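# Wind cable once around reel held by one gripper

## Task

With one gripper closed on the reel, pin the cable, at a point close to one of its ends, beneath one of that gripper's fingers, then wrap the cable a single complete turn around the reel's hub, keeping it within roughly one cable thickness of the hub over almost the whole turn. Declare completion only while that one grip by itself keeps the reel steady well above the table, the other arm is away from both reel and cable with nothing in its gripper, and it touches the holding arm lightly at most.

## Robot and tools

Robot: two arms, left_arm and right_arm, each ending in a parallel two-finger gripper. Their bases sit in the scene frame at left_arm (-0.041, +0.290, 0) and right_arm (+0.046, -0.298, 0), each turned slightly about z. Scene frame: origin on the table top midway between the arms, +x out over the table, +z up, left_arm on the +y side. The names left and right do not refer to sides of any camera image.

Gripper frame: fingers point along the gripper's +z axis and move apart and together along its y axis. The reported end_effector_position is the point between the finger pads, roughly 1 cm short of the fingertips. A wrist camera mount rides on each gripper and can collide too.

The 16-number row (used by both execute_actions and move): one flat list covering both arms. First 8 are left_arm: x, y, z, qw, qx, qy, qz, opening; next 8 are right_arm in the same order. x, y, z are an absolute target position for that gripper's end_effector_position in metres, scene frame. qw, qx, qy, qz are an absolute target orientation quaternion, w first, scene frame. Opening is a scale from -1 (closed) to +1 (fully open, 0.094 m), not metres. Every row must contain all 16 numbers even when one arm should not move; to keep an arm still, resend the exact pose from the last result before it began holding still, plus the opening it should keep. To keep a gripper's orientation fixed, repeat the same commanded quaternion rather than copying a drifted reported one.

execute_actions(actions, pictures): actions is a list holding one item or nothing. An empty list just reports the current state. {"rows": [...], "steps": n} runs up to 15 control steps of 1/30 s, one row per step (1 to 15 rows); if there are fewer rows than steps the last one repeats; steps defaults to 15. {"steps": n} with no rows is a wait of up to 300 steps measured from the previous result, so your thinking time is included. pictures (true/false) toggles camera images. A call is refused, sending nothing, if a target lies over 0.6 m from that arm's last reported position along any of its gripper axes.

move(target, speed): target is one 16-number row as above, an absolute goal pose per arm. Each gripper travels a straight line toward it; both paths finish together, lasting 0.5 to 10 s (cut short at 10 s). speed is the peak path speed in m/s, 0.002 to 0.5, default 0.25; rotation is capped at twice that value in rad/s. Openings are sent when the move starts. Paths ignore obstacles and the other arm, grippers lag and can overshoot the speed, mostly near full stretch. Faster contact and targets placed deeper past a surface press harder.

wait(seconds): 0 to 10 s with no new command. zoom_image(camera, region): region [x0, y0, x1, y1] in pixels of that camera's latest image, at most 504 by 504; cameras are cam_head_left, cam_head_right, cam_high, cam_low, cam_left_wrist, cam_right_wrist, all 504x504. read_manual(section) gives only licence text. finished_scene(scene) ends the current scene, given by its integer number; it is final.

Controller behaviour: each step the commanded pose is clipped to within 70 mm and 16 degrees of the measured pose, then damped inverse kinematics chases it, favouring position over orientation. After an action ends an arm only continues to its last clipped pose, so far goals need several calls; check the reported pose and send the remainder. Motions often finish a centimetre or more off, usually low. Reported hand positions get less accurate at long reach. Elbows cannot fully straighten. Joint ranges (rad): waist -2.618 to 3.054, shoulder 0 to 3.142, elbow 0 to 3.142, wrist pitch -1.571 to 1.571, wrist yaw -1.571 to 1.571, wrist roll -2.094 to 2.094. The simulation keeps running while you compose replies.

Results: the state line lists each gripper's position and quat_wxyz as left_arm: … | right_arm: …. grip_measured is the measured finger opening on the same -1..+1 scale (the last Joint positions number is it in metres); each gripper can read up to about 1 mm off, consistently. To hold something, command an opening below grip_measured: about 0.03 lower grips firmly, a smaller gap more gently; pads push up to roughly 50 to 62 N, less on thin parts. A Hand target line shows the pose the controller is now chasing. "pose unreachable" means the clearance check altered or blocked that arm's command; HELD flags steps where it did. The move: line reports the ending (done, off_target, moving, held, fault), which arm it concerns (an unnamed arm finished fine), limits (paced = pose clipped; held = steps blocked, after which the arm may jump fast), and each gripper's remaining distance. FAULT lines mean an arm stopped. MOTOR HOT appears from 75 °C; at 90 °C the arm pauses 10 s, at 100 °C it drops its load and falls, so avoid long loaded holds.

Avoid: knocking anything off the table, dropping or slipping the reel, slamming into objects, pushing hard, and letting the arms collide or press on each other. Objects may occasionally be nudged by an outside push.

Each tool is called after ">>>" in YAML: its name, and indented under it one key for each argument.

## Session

>>> execute_actions:
  actions: []

Scene clock: 0.00 s of 6000.00 s.
left_arm: end_effector_position=(+0.3903, +0.1185, +0.2334) grip_measured=+1.000 end_effector_quat_wxyz=(+0.272, -0.113, +0.714, -0.635) | right_arm: end_effector_position=(+0.4714, -0.2765, +0.2486) grip_measured=+1.000 end_effector_quat_wxyz=(-0.549, +0.700, -0.232, +0.393)
Joint positions: left_arm=[-0.195  1.694  0.895  0.722  0.941 -1.261  0.094] | right_arm=[-0.101  1.477  0.799  0.534 -0.913 -1.988  0.094]
Joint velocities: left_arm=[-0.012 -0.022 -0.012 -0.051 -0.037 -0.037  0.   ] | right_arm=[ 0.007 -0.002 -0.007 -0.022  0.022  0.037  0.   ]
Motor temperatures (°C, as the motors report them): left_arm=[27 34 31 29 28 28] | right_arm=[29 30 29 38 29 28]
Hand target (left_arm): +0.390, +0.118, +0.239; +0.279, -0.107, +0.712, -0.635
Hand target (right_arm): +0.471, -0.276, +0.247; -0.551, +0.701, -0.239, +0.385
camera_calibration (this result's frames):
cam_left_wrist: T_world_to_cam=[[-0.139241, -0.198602, 0.970139, -0.135942], [-0.974231, -0.148071, -0.170141, 0.470022], [0.17744, -0.96883, -0.172867, 0.202532], [0, 0, 0, 1]] pos_world=[0.403044, 0.238818, 0.246863]
cam_right_wrist: T_world_to_cam=[[-0.217792, 0.425263, 0.878475, 0.000179117], [0.134447, -0.878428, 0.458572, -0.373097], [0.96669, 0.217982, 0.13414, -0.326116], [0, 0, 0, 1]] pos_world=[0.365454, -0.256728, 0.21468]

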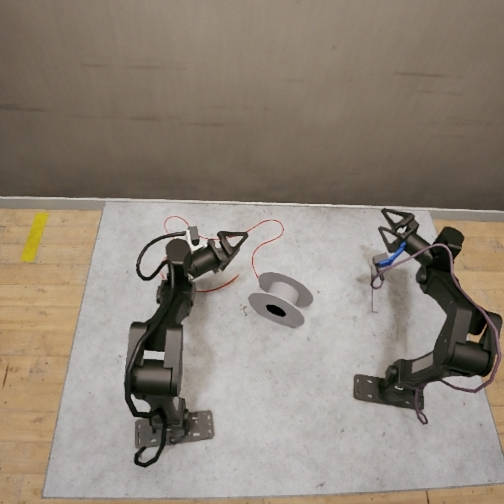

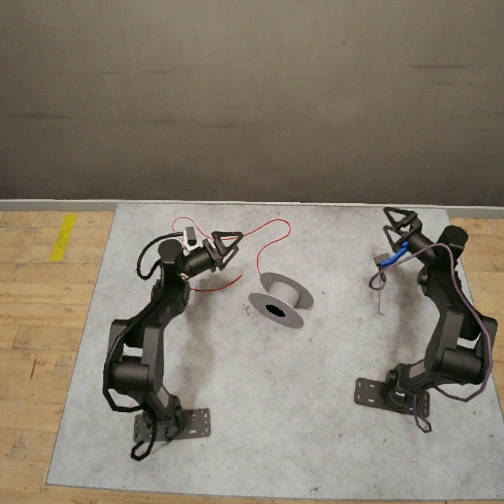

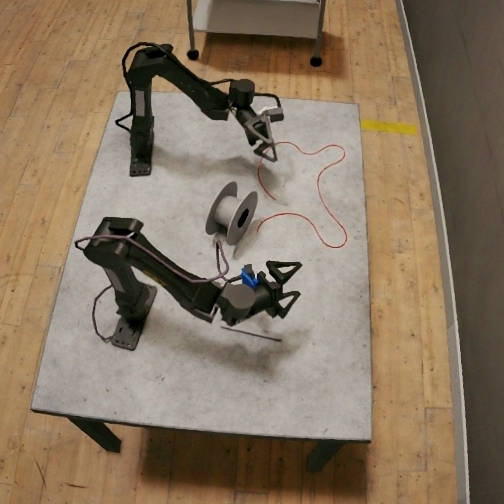

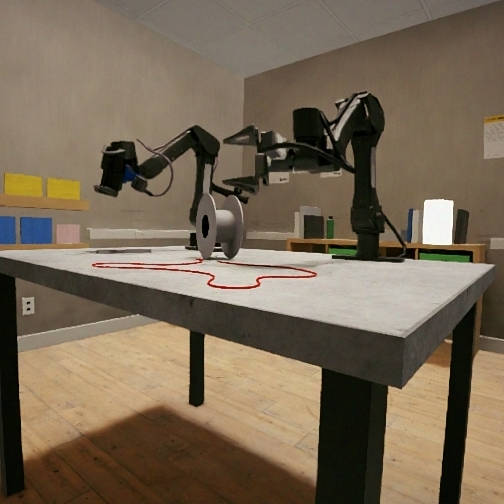

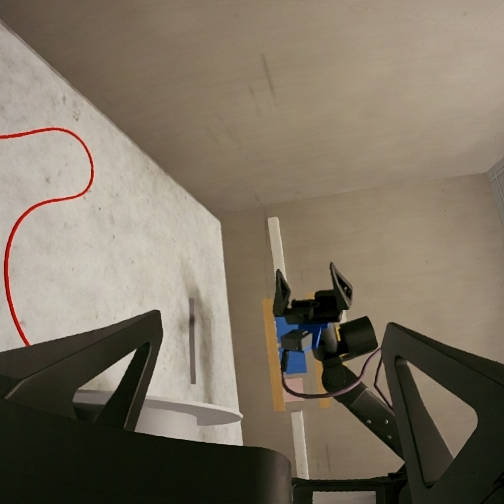

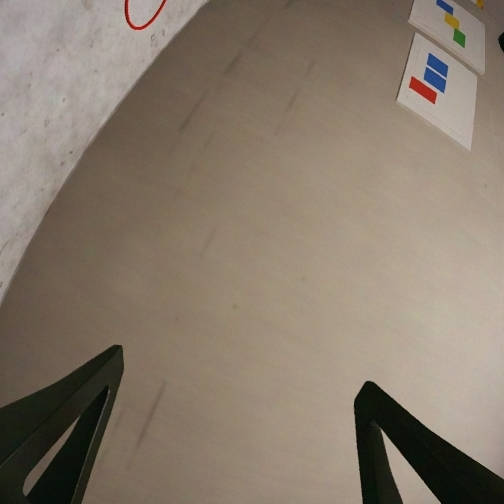

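>>> move:
  target: [0.2,0.3,0.18,0,-0.3,0.954,0,0.3,0.36,-0.2,0.19,0,0.707,0.707,0,0.3]

Scene clock: 22.57 s of 6000.00 s.
left_arm: end_effector_position=(+0.2005, +0.3032, +0.1760) grip_measured=+0.303 end_effector_quat_wxyz=(-0.002, -0.310, +0.951, -0.010) | right_arm: end_effector_position=(+0.3674, -0.2043, +0.1868) grip_measured=+0.303 end_effector_quat_wxyz=(+0.591, -0.676, -0.204, -0.390)
Joint positions: left_arm=[-0.065  1.468  1.4   -1.502  0.02  -0.565  0.061] | right_arm=[-0.092  1.797  0.551  1.584 -1.561 -2.109  0.061]
Joint velocities: left_arm=[-0.002  0.002 -0.002 -0.037 -0.051 -0.022  0.001] | right_arm=[ 0.007 -0.017 -0.017 -0.007 -0.11   0.051 -0.   ]
Motor temperatures (°C, as the motors report them): left_arm=[27 35 33 31 28 28] | right_arm=[29 31 30 39 29 28]
Hand target (left_arm): +0.204, +0.303, +0.181; +0.001, -0.308, +0.952, -0.005
Hand target (right_arm): +0.361, -0.200, +0.187; -0.594, +0.675, +0.208, +0.385
Off the commanded pose (left_arm): 0.005 m, 2 deg.
Off the commanded pose (right_arm): 0.009 m, 103 deg; orientation clipped at the last step of the last action.
joint sent to its limit (right arm) — the command would take joint 4 (wrist pitch) past its upper limit, joint 5 (wrist yaw) past its lower limit and joint 6 (wrist roll) past its lower limit, so those joints were sent only as far as their limits.
After step 180, 11.13 s passed at rest.
move: off_target (right_arm); limits=paced
camera_calibration (this result's frames):
cam_left_wrist: T_world_to_cam=[[0.606169, -0.794661, -0.0327604, 0.137823], [-0.722056, -0.567121, 0.396243, 0.27951], [-0.333458, -0.216535, -0.917561, 0.410638], [0, 0, 0, 1]] pos_world=[0.255208, 0.356956, 0.270546]
cam_right_wrist: T_world_to_cam=[[-0.8401, 0.245664, 0.483613, 0.266809], [0.28732, -0.554685, 0.780879, -0.317546], [0.460086, 0.794968, 0.395406, 0.0221832], [0, 0, 0, 1]] pos_world=[0.305177, -0.259318, 0.110161]

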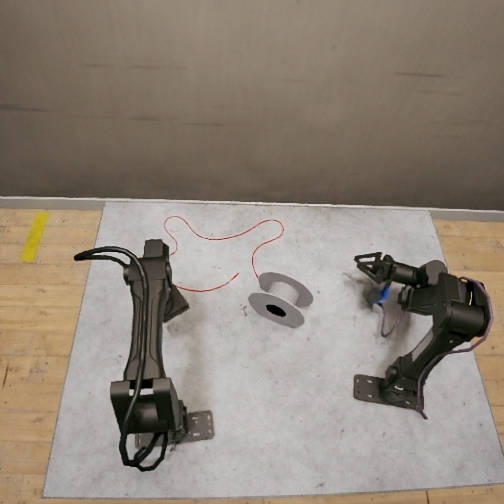

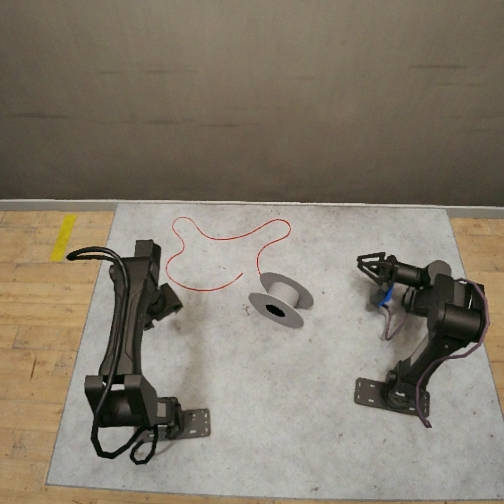

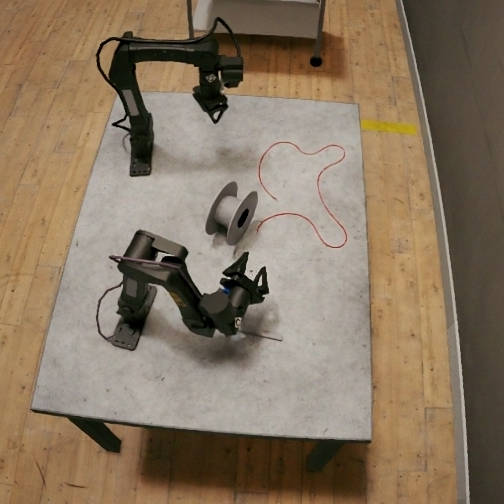

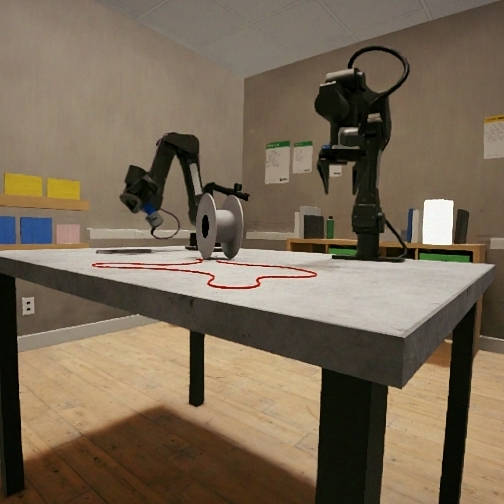

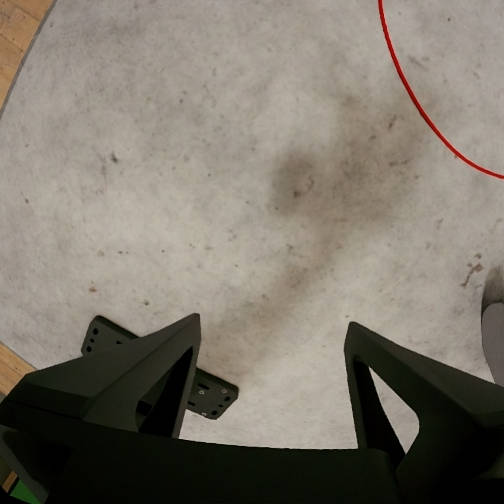

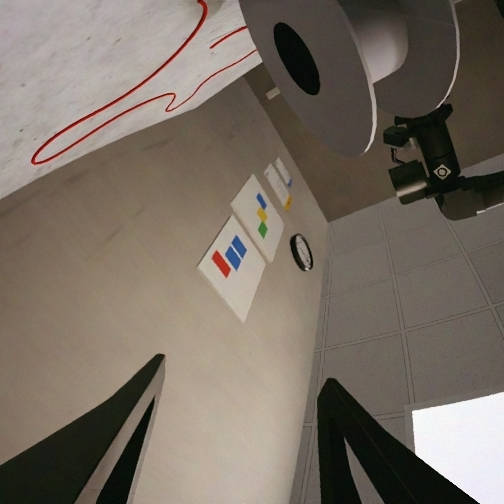

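>>> move:
  target: [0.2,0.3,0.18,0,-0.3,0.954,0,0.3,0.45,-0.3,0.3,0.707,0,0.707,0,0.3]
  speed: 0.4

>>> move:
  target: [0.29,0.2,0.19,0,0.6,0.8,0,0.3,0.33,-0.22,0.18,0,-0.5,0.866,0,0.3]
  speed: 0.4

Scene clock: 35.03 s of 6000.00 s.
left_arm: end_effector_position=(+0.1999, +0.3010, +0.1760) grip_measured=+0.303 end_effector_quat_wxyz=(-0.002, -0.302, +0.953, -0.004) | right_arm: end_effector_position=(+0.4490, -0.3024, +0.2917) grip_measured=+0.303 end_effector_quat_wxyz=(+0.697, -0.006, +0.717, -0.004)
Joint positions: left_arm=[-0.082  1.468  1.4   -1.504  0.009 -0.566  0.061] | right_arm=[ 0.163  1.137  0.659  0.449 -0.029 -0.014  0.061]
Joint velocities: left_arm=[-0.002  0.012  0.012  0.037  0.051 -0.007  0.001] | right_arm=[-0.002 -0.007  0.007 -0.051  0.007 -0.037 -0.   ]
Motor temperatures (°C, as the motors report them): left_arm=[27 34 33 30 28 28] | right_arm=[29 32 30 39 29 28]
Hand target (left_arm): +0.200, +0.300, +0.180; +0.000, -0.300, +0.954, -0.000
Hand target (right_arm): +0.447, -0.301, +0.304; +0.703, -0.002, +0.711, -0.002
Off the commanded pose (left_arm): 0.004 m, 1 deg.
Off the commanded pose (right_arm): 0.009 m, 2 deg.
After step 180, 2.40 s passed at rest.
move: done; limits=paced
camera_calibration (this result's frames):
cam_left_wrist: T_world_to_cam=[[0.593234, -0.803857, -0.0434526, 0.14365], [-0.72978, -0.559784, 0.392509, 0.277855], [-0.339845, -0.201139, -0.918721, 0.406794], [0, 0, 0, 1]] pos_world=[0.255802, 0.352835, 0.270911]
cam_right_wrist: T_world_to_cam=[[0.00525781, -0.979457, 0.201583, -0.359019], [-0.47093, -0.180257, -0.863558, 0.456076], [0.882155, -0.0903908, -0.462203, -0.185957], [0, 0, 0, 1]] pos_world=[0.38071, -0.286241, 0.38027]

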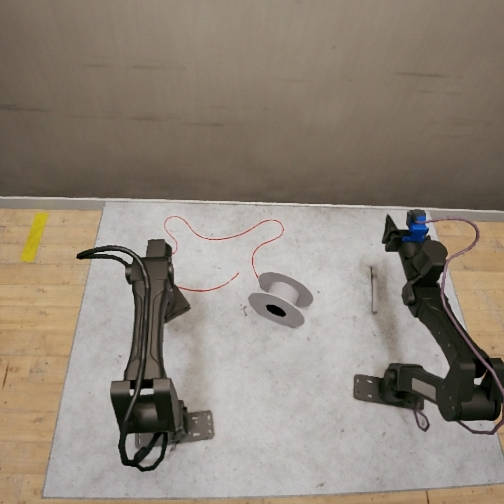

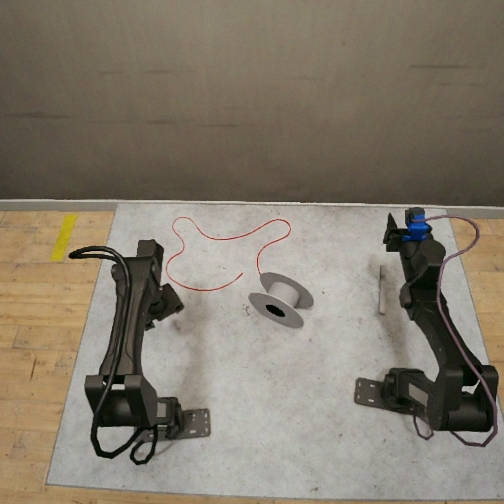

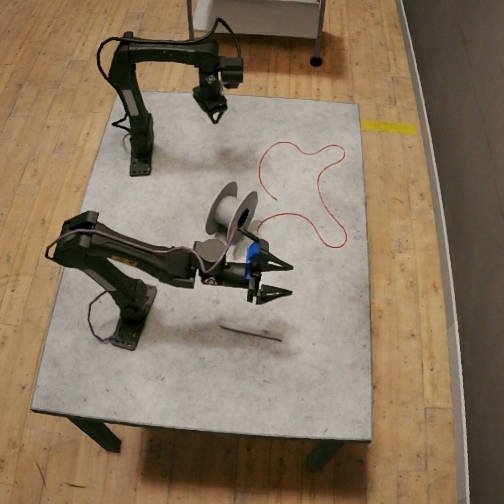

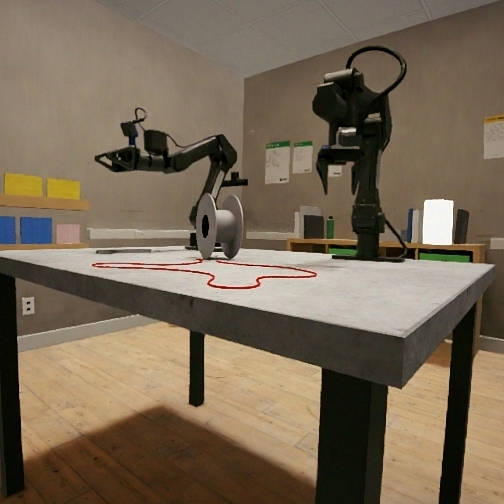

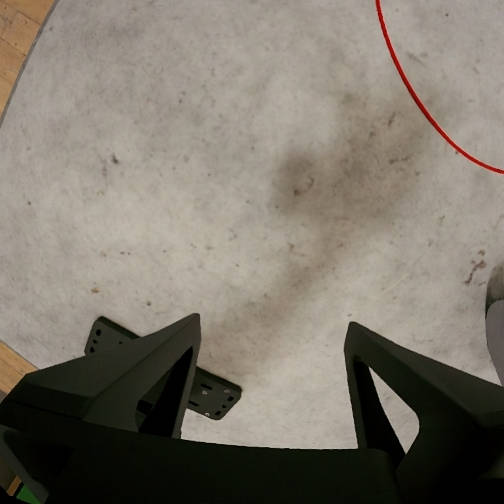

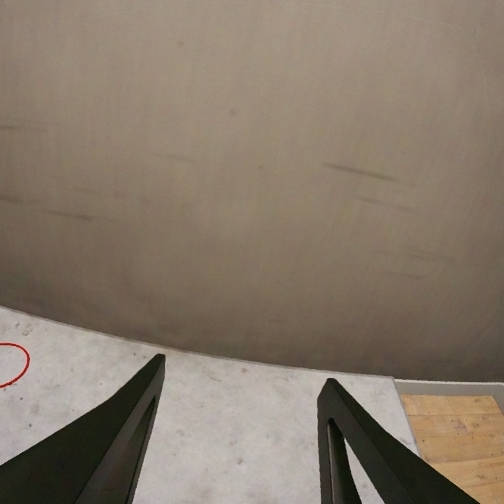

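Scene clock: 38.10 s of 6000.00 s.
left_arm: end_effector_position=(+0.2852, +0.2014, +0.1845) grip_measured=+0.303 end_effector_quat_wxyz=(+0.005, +0.594, +0.805, +0.001) | right_arm: end_effector_position=(+0.3324, -0.2215, +0.1710) grip_measured=+0.303 end_effector_quat_wxyz=(+0.004, -0.502, +0.865, +0.010)
Joint positions: left_arm=[-0.398  1.84   1.84  -1.56   0.001  1.003  0.061] | right_arm=[ 0.434  1.671  1.583 -1.48  -0.022 -0.806  0.061]
Joint velocities: left_arm=[ 0.007 -0.007 -0.012 -0.066  0.007 -0.007 -0.001] | right_arm=[-0.002 -0.017  0.007  0.037  0.037 -0.037  0.   ]
Motor temperatures (°C, as the motors report them): left_arm=[27 34 33 30 28 28] | right_arm=[29 31 30 39 29 28]
Hand target (left_arm): +0.287, +0.198, +0.189; +0.007, +0.600, +0.800, +0.003
Hand target (right_arm): +0.334, -0.219, +0.175; +0.005, -0.508, +0.861, +0.007
Off the commanded pose (left_arm): 0.007 m, 1 deg.
Off the commanded pose (right_arm): 0.009 m, 1 deg.
joint sent to its limit (left arm) — the command would take joint 4 (wrist pitch) past its lower limit, so that joint was sent only as far as its limit.
move: done
camera_calibration (this result's frames):
cam_left_wrist: T_world_to_cam=[[-0.947042, -0.315867, -0.0577912, 0.357], [-0.313392, 0.869966, 0.380717, -0.123517], [-0.0699795, 0.378666, -0.922884, 0.23063], [0, 0, 0, 1]] pos_world=[0.315524, 0.132889, 0.280501]
cam_right_wrist: T_world_to_cam=[[0.945916, -0.324351, -0.00634463, -0.386925], [-0.290402, -0.855303, 0.429096, -0.119078], [-0.144604, -0.404046, -0.903236, 0.215717], [0, 0, 0, 1]] pos_world=[0.362612, -0.140187, 0.243484]

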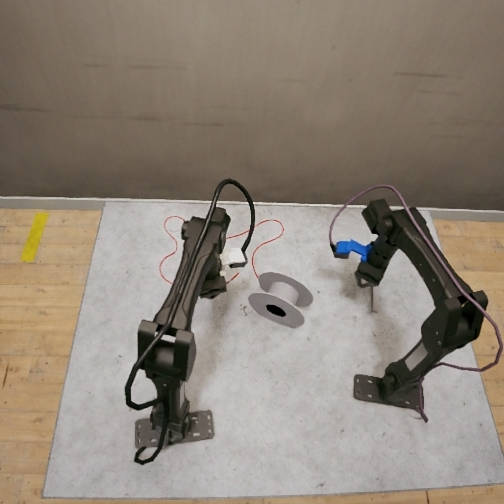

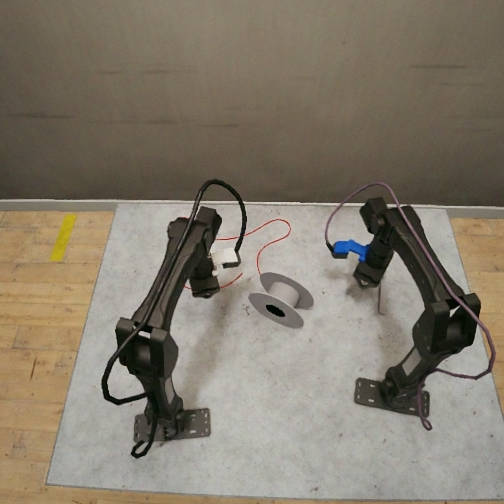

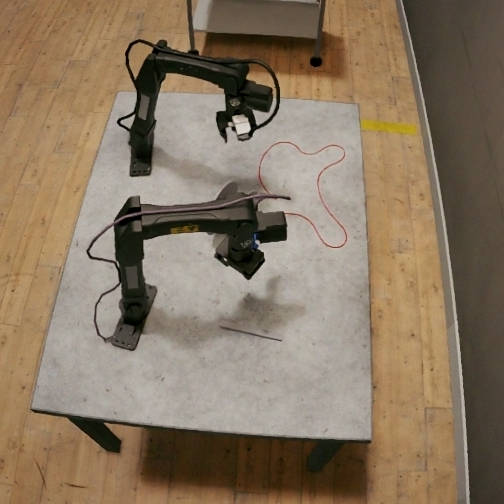

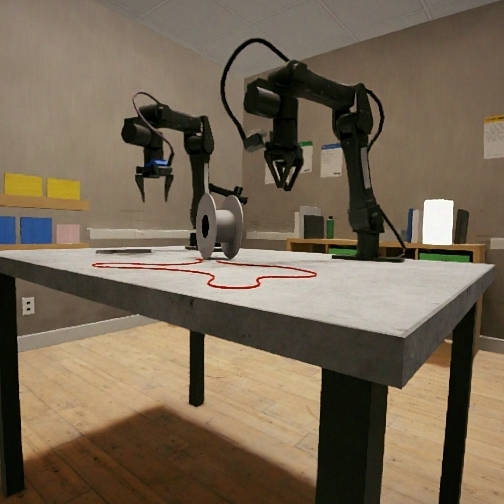

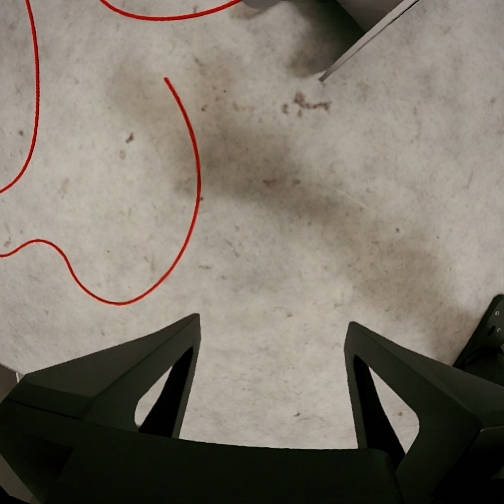

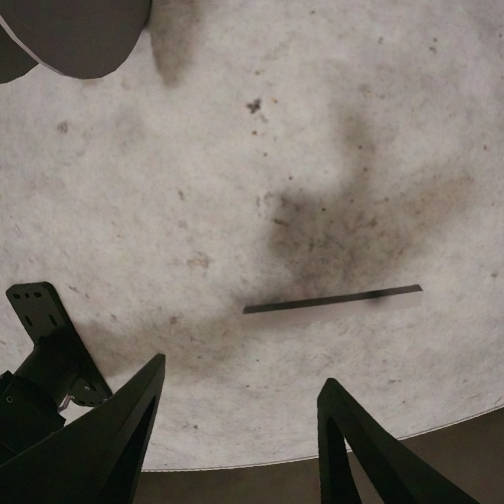

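>>> move:
  target: [0.405,0.135,0.05,0,-0.5,0.866,0,0,0.255,-0.03,0.23,0.1,-0.545,0.83,0.05,0]

Scene clock: 52.47 s of 6000.00 s.
left_arm: end_effector_position=(+0.3982, +0.1397, +0.0452) grip_measured=+0.003 end_effector_quat_wxyz=(-0.007, -0.501, +0.865, +0.007) | right_arm: end_effector_position=(+0.2510, -0.0365, +0.2289) grip_measured=+0.003 end_effector_quat_wxyz=(+0.094, -0.544, +0.832, +0.056)
Joint positions: left_arm=[-0.462  2.412  2.167 -1.346  0.001 -1.381  0.047] | right_arm=[ 1.066  1.661  1.785 -1.481 -0.051 -0.276  0.047]
Joint velocities: left_arm=[ 0.007  0.012  0.007 -0.007  0.007 -0.11  -0.   ] | right_arm=[-0.012 -0.002  0.007 -0.022  0.139  0.007 -0.   ]
Motor temperatures (°C, as the motors report them): left_arm=[27 35 33 30 28 28] | right_arm=[29 32 31 37 29 28]
Hand target (left_arm): +0.403, +0.133, +0.049; -0.000, -0.500, +0.866, +0.000
Hand target (right_arm): +0.254, -0.029, +0.231; +0.103, -0.544, +0.831, +0.057
Off the commanded pose (left_arm): 0.010 m, 1 deg.
Off the commanded pose (right_arm): 0.008 m, 1 deg.
After step 180, 3.13 s passed at rest.
move: done
camera_calibration (this result's frames):
cam_left_wrist: T_world_to_cam=[[0.875418, -0.478376, -0.069275, -0.265985], [-0.417526, -0.820582, 0.390279, 0.295759], [-0.243546, -0.312733, -0.918087, 0.298794], [0, 0, 0, 1]] pos_world=[0.429106, 0.208896, 0.140464]
cam_right_wrist: T_world_to_cam=[[0.972448, -0.226626, 0.0546366, -0.266523], [-0.233078, -0.940781, 0.246184, 0.0149816], [-0.00439068, -0.252136, -0.967682, 0.316059], [0, 0, 0, 1]] pos_world=[0.264059, 0.0333832, 0.316718]

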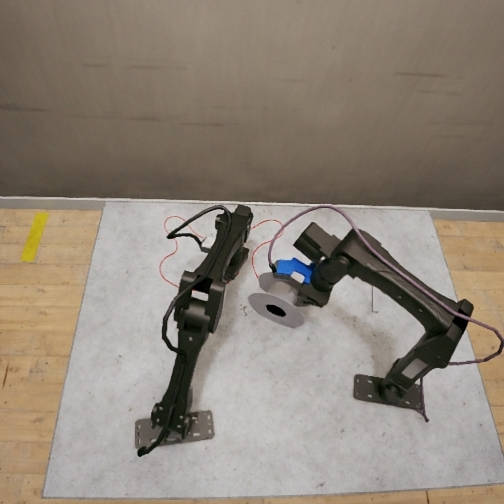

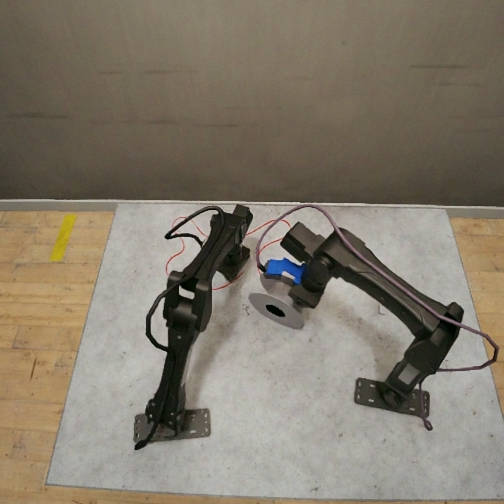

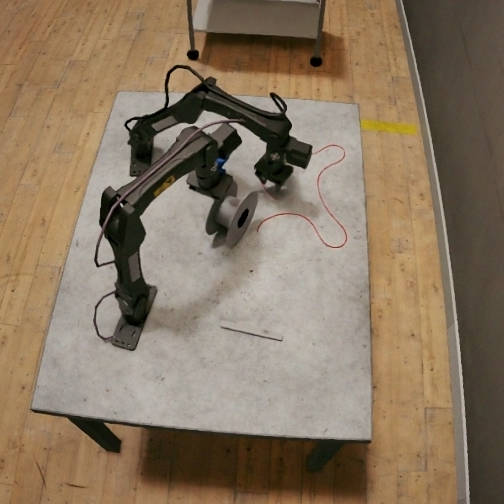

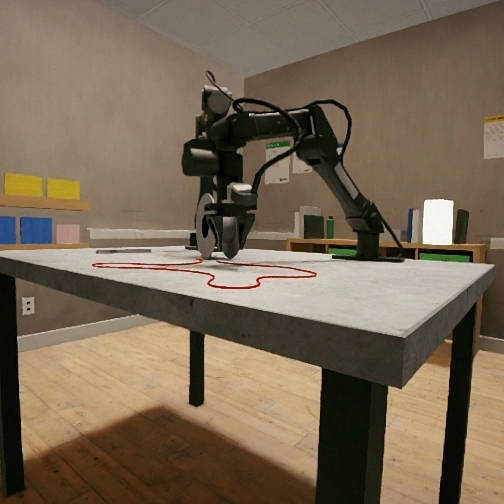

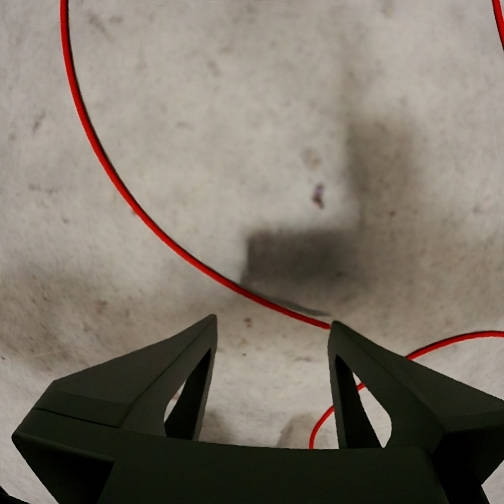

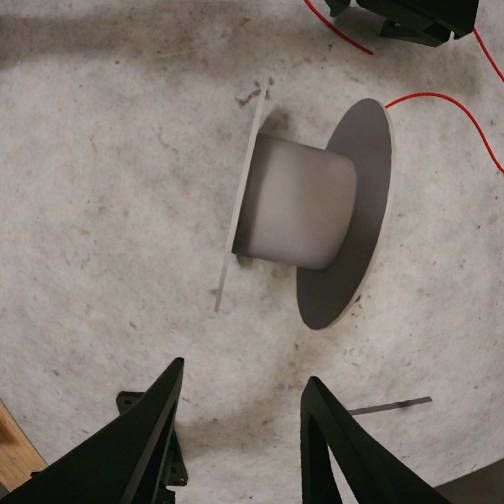

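>>> move:
  target: [0.40,0.14,0.05,0,-0.5,0.866,0,0,0.261,0.003,0.152,0,-0.535,0.845,0,0]
  speed: 0.12

>>> move:
  target: [0.40,0.14,0.05,0,-0.5,0.866,0,0,0.261,0.003,0.152,0,-0.535,0.845,0,-1]

>>> move:
  target: [0.40,0.14,0.05,0,-0.5,0.866,0,0,0.25,-0.03,0.195,0,-0.535,0.845,0,-1]
  speed: 0.12

>>> move:
  target: [0.408,0.125,0.04,0,0.383,0.924,0,0,0.3,-0.33,0.19,0,-0.535,0.845,0,-1]

Scene clock: 59.43 s of 6000.00 s.
left_arm: end_effector_position=(+0.3994, +0.1392, +0.0452) grip_measured=+0.003 end_effector_quat_wxyz=(-0.005, -0.502, +0.865, +0.005) | right_arm: end_effector_position=(+0.2599, -0.0010, +0.1479) grip_measured=+0.003 end_effector_quat_wxyz=(-0.010, -0.535, +0.845, +0.004)
Joint positions: left_arm=[-0.462  2.412  2.167 -1.341  0.001 -1.383  0.047] | right_arm=[ 1.127  1.959  1.851 -1.479 -0.015 -0.192  0.047]
Joint velocities: left_arm=[-0.007  0.007 -0.017  0.051  0.11   0.007  0.   ] | right_arm=[-0.007  0.017  0.012 -0.037 -0.051 -0.037  0.   ]
Motor temperatures (°C, as the motors report them): left_arm=[27 37 33 30 28 28] | right_arm=[29 32 31 37 29 28]
Hand target (left_arm): +0.400, +0.140, +0.050; -0.000, -0.500, +0.866, +0.000
Hand target (right_arm): +0.262, +0.004, +0.152; -0.001, -0.536, +0.845, +0.003
Off the commanded pose (left_arm): 0.005 m, 1 deg.
Off the commanded pose (right_arm): 0.006 m, 1 deg.
move: done
camera_calibration (this result's frames):
cam_left_wrist: T_world_to_cam=[[0.876666, -0.476819, -0.0640284, -0.268245], [-0.417934, -0.820713, 0.389567, 0.296151], [-0.238302, -0.31476, -0.91877, 0.297161], [0, 0, 0, 1]] pos_world=[0.429747, 0.208685, 0.140476]
cam_right_wrist: T_world_to_cam=[[0.968305, -0.249279, -0.0156615, -0.251296], [-0.215127, -0.86422, 0.454802, 0.0349816], [-0.126907, -0.437017, -0.890455, 0.26696], [0, 0, 0, 1]] pos_world=[0.284736, 0.0842552, 0.217871]

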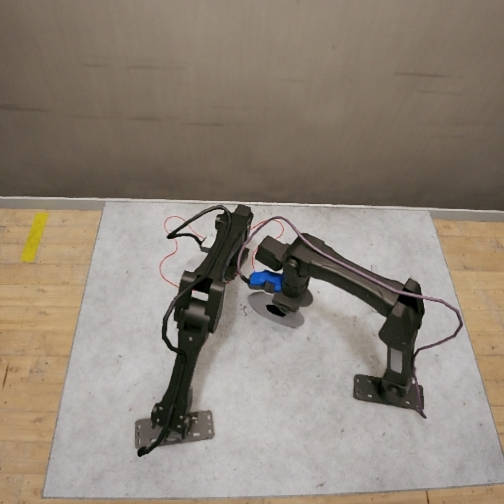

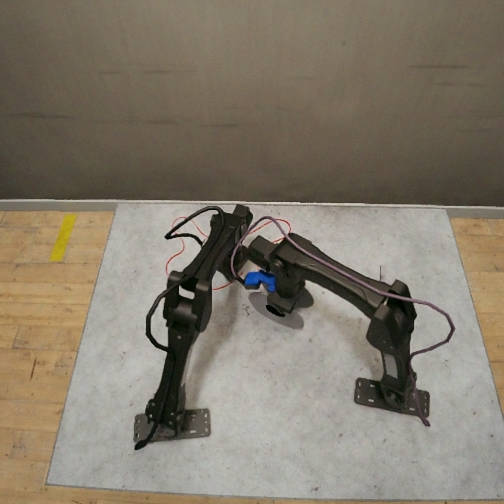

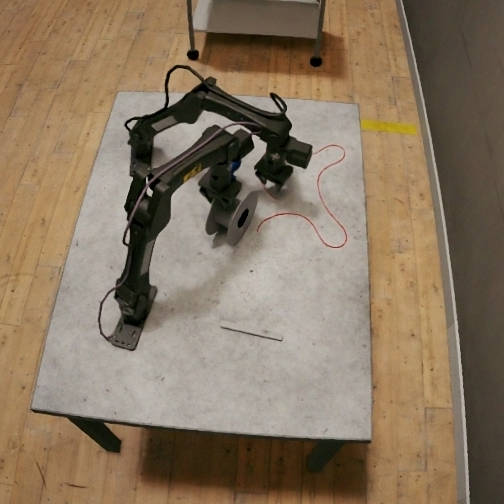

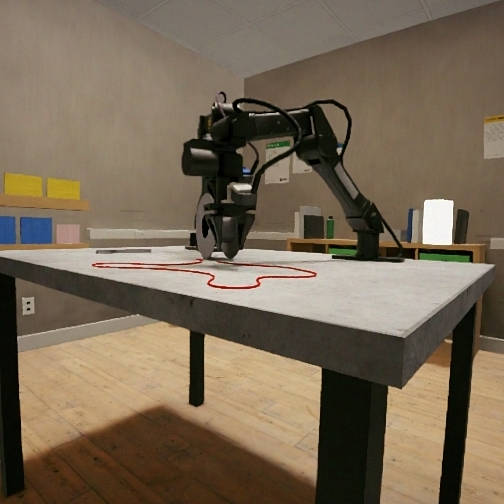

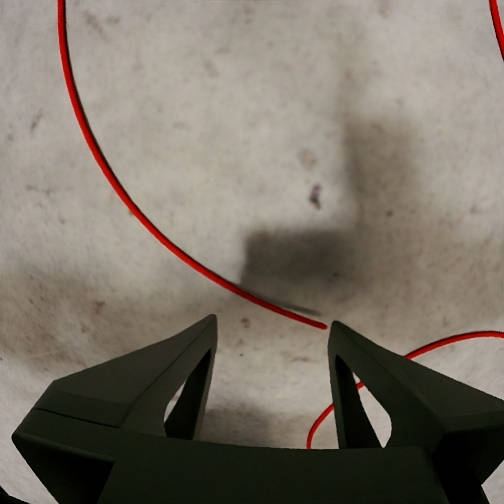

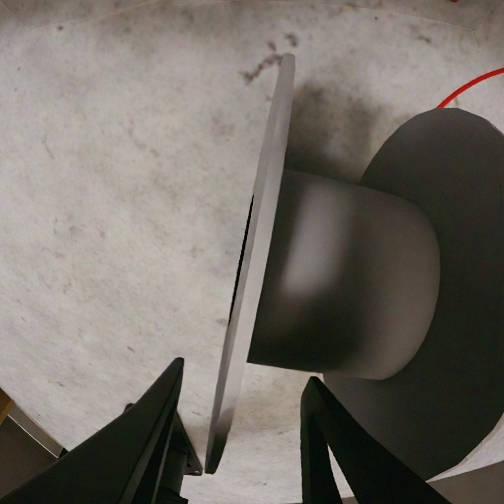

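Scene clock: 60.13 s of 6000.00 s.
left_arm: end_effector_position=(+0.3994, +0.1392, +0.0452) grip_measured=+0.003 end_effector_quat_wxyz=(-0.005, -0.502, +0.865, +0.005) | right_arm: end_effector_position=(+0.2596, -0.0010, +0.1479) grip_measured=-0.963 end_effector_quat_wxyz=(-0.010, -0.533, +0.846, +0.004)
Joint positions: left_arm=[-0.462  2.412  2.167 -1.341  0.001 -1.383  0.047] | right_arm=[ 1.127  1.959  1.851 -1.48  -0.015 -0.187  0.002]
Joint velocities: left_arm=[ 0.002  0.002 -0.022 -0.007  0.051  0.037 -0.   ] | right_arm=[ 0.002  0.012 -0.012  0.007 -0.037  0.037  0.001]
Motor temperatures (°C, as the motors report them): left_arm=[27 37 33 30 28 28] | right_arm=[29 32 31 37 29 28]
Hand target (left_arm): +0.400, +0.140, +0.050; -0.000, -0.500, +0.866, +0.000
Hand target (right_arm): +0.261, +0.003, +0.152; -0.000, -0.535, +0.845, +0.000
Off the commanded pose (left_arm): 0.005 m, 1 deg.
Off the commanded pose (right_arm): 0.006 m, 1 deg.
move: done
camera_calibration (this result's frames):
cam_left_wrist: T_world_to_cam=[[0.876666, -0.476819, -0.0640284, -0.268245], [-0.417934, -0.820713, 0.389567, 0.296151], [-0.238302, -0.31476, -0.91877, 0.297161], [0, 0, 0, 1]] pos_world=[0.429747, 0.208685, 0.140476]
cam_right_wrist: T_world_to_cam=[[0.967341, -0.252981, -0.0158994, -0.250684], [-0.218225, -0.863069, 0.455511, 0.035616], [-0.128958, -0.437164, -0.890088, 0.267402], [0, 0, 0, 1]] pos_world=[0.284753, 0.0842194, 0.217802]

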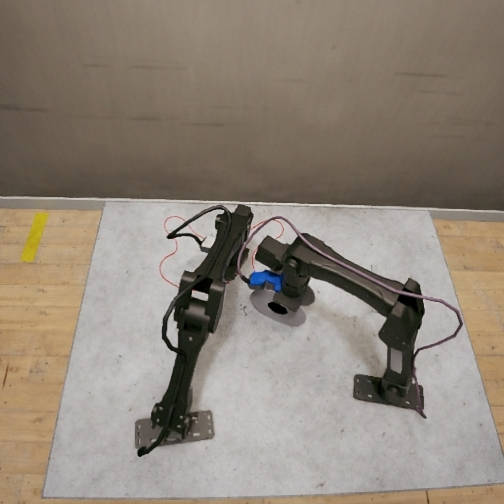

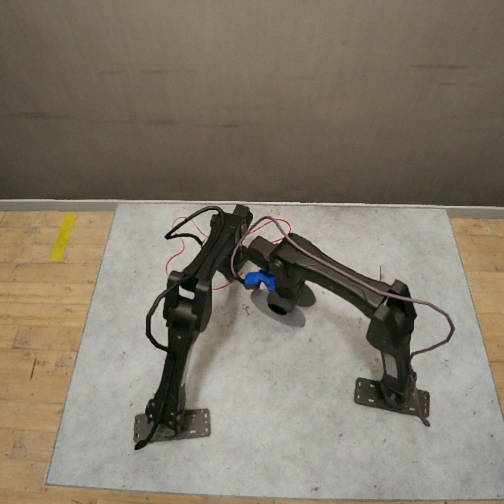

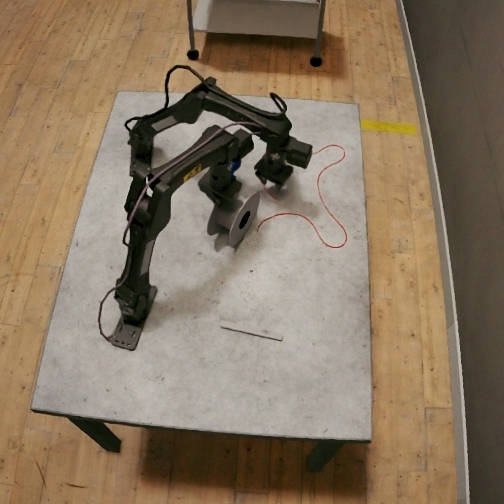

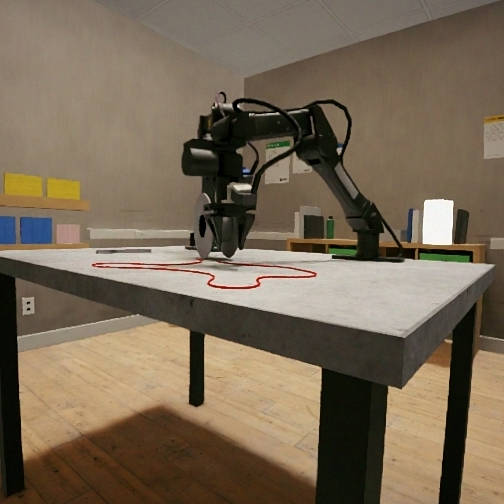

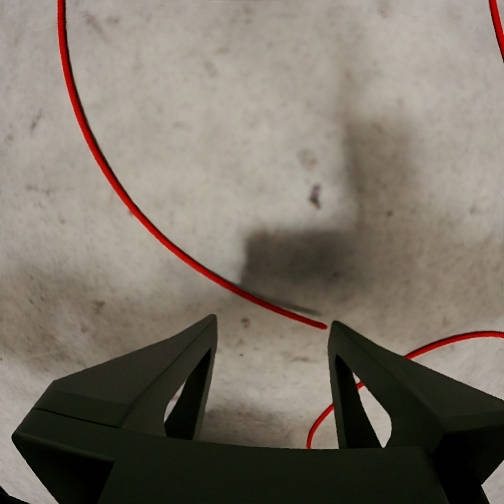

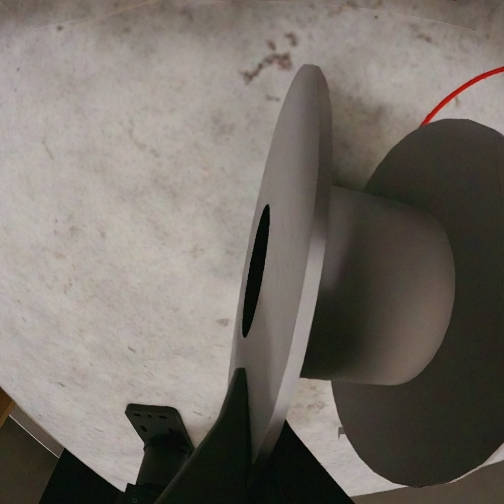

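Scene clock: 61.10 s of 6000.00 s.
left_arm: end_effector_position=(+0.3994, +0.1392, +0.0452) grip_measured=+0.003 end_effector_quat_wxyz=(-0.005, -0.501, +0.865, +0.005) | right_arm: end_effector_position=(+0.2465, -0.0255, +0.1908) grip_measured=-0.963 end_effector_quat_wxyz=(+0.013, -0.535, +0.845, +0.012)
Joint positions: left_arm=[-0.462  2.412  2.167 -1.341  0.001 -1.382  0.047] | right_arm=[ 1.116  1.825  1.846 -1.559 -0.013 -0.202  0.002]
Joint velocities: left_arm=[-0.007 -0.017  0.002 -0.037 -0.022 -0.037  0.002] | right_arm=[ 0.007 -0.002  0.007  0.037  0.007 -0.007 -0.001]
Motor temperatures (°C, as the motors report them): left_arm=[27 37 33 30 28 28] | right_arm=[29 32 31 37 29 28]
Hand target (left_arm): +0.400, +0.140, +0.050; -0.000, -0.500, +0.866, +0.000
Hand target (right_arm): +0.249, -0.031, +0.194; +0.019, -0.534, +0.845, +0.007
Off the commanded pose (left_arm): 0.005 m, 1 deg.
Off the commanded pose (right_arm): 0.007 m, 2 deg.
joint sent to its limit (right arm) — the command would take joint 4 (wrist pitch) past its lower limit, so that joint was sent only as far as its limit.
move: done
camera_calibration (this result's frames):
cam_left_wrist: T_world_to_cam=[[0.876484, -0.477154, -0.064027, -0.268126], [-0.418246, -0.820551, 0.389572, 0.296253], [-0.238423, -0.314675, -0.918768, 0.297197], [0, 0, 0, 1]] pos_world=[0.429773, 0.208674, 0.140476]
cam_right_wrist: T_world_to_cam=[[0.968386, -0.249429, 0.00377496, -0.24749], [-0.228482, -0.880785, 0.414745, 0.00193452], [-0.100124, -0.402495, -0.90993, 0.290753], [0, 0, 0, 1]] pos_world=[0.26922, 0.0569996, 0.264697]

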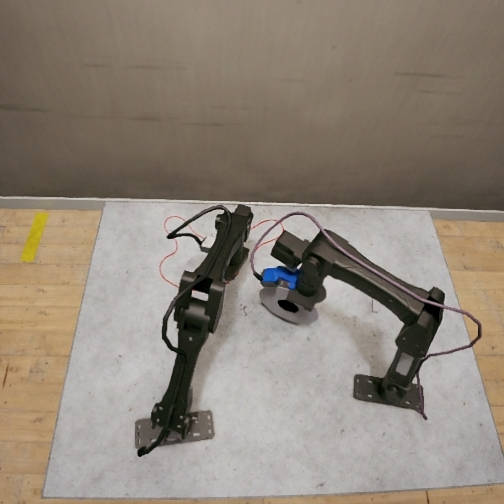

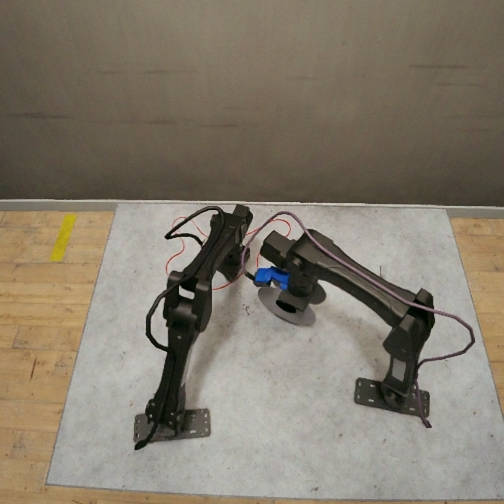

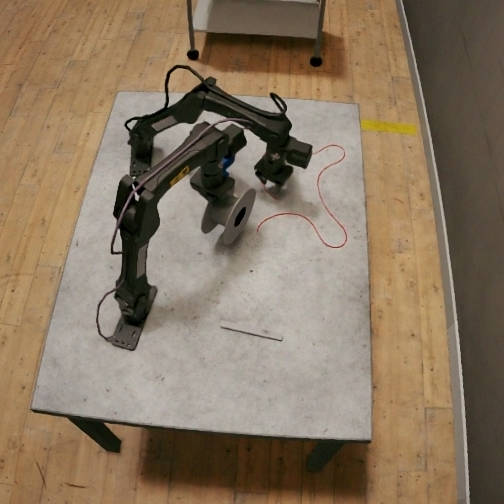

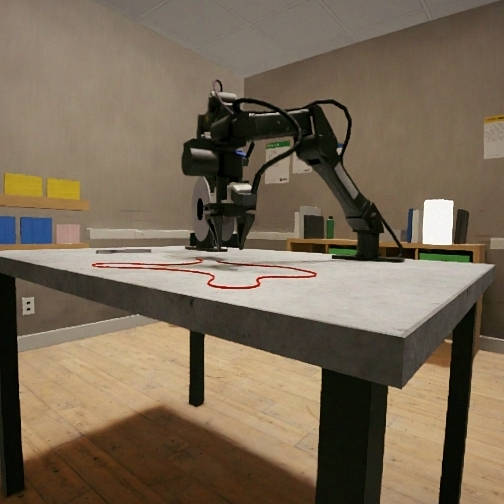

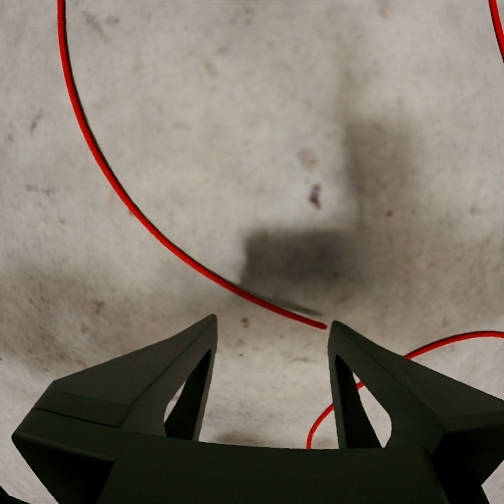

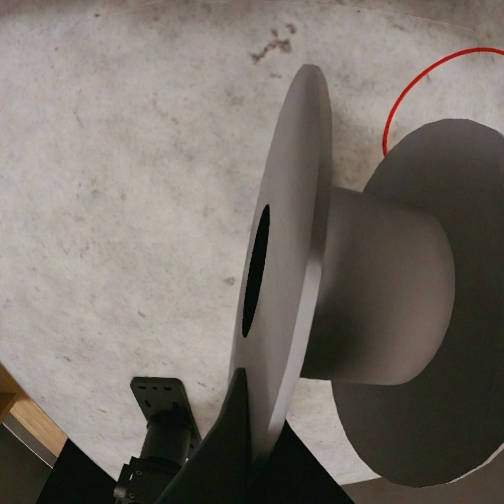

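Scene clock: 65.33 s of 6000.00 s.
left_arm: end_effector_position=(+0.4030, +0.1314, +0.0364) grip_measured=+0.003 end_effector_quat_wxyz=(-0.009, +0.374, +0.927, -0.001) | right_arm: end_effector_position=(+0.2905, -0.3297, +0.1837) grip_measured=-0.963 end_effector_quat_wxyz=(-0.018, -0.534, +0.845, -0.004)
Joint positions: left_arm=[-0.475  2.451  2.204 -1.341  0.001  0.422  0.047] | right_arm=[ 0.077  1.513  1.472 -1.552  0.029 -1.239  0.002]
Joint velocities: left_arm=[ 0.007  0.012  0.007  0.007  0.037  0.007 -0.   ] | right_arm=[-0.002  0.017 -0.002  0.095  0.007  0.022  0.001]
Motor temperatures (°C, as the motors report them): left_arm=[27 37 33 30 28 28] | right_arm=[29 32 31 36 29 28]
Hand target (left_arm): +0.408, +0.125, +0.040; +0.001, +0.383, +0.924, -0.000
Hand target (right_arm): +0.300, -0.332, +0.189; -0.005, -0.535, +0.845, -0.013
Off the commanded pose (left_arm): 0.009 m, 1 deg.
Off the commanded pose (right_arm): 0.011 m, 2 deg.
move: off_target (right_arm)
camera_calibration (this result's frames):
cam_left_wrist: T_world_to_cam=[[-0.6784, -0.733508, -0.0417085, 0.383897], [-0.683585, 0.609386, 0.401696, 0.213365], [-0.269231, 0.301022, -0.914823, 0.218885], [0, 0, 0, 1]] pos_world=[0.465219, 0.0856811, 0.130545]
cam_right_wrist: T_world_to_cam=[[0.967734, -0.251553, -0.0145888, -0.363072], [-0.214701, -0.853498, 0.474811, -0.259068], [-0.131892, -0.456358, -0.879967, 0.152207], [0, 0, 0, 1]] pos_world=[0.31581, -0.242985, 0.251649]

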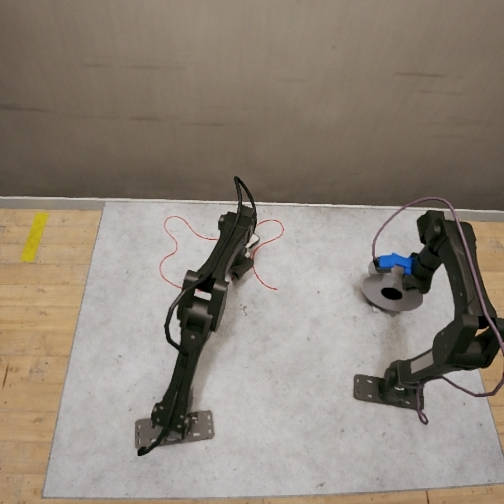

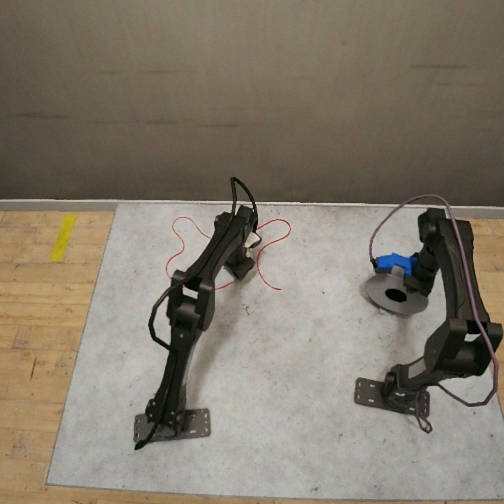

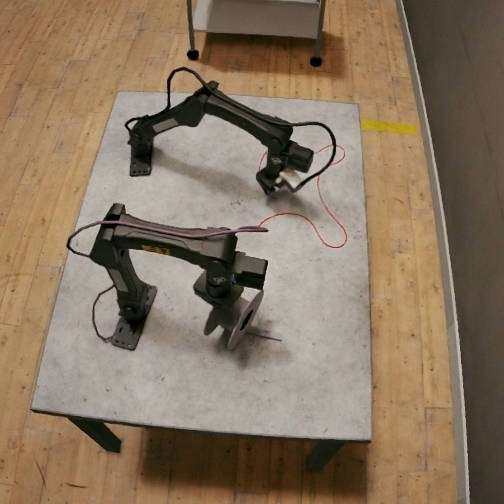

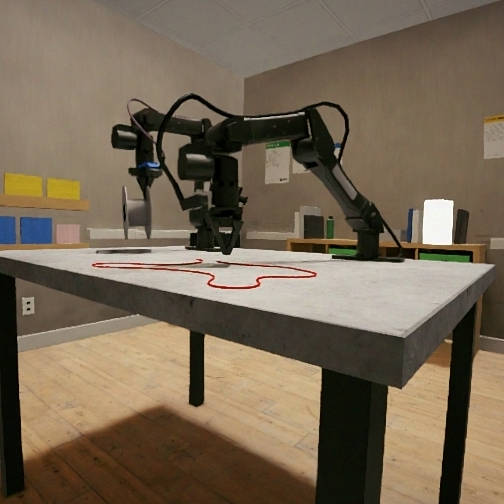

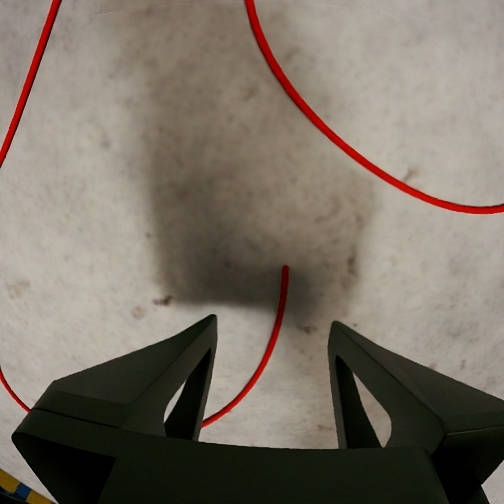

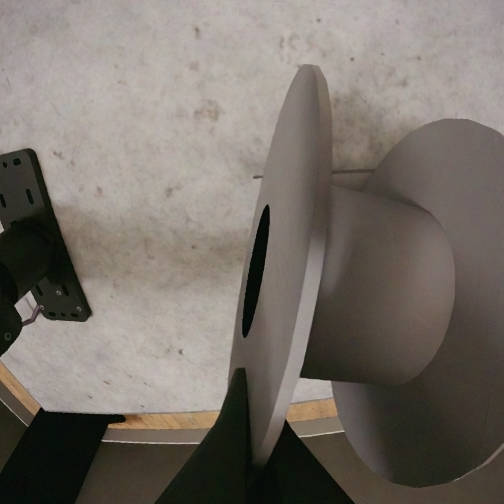

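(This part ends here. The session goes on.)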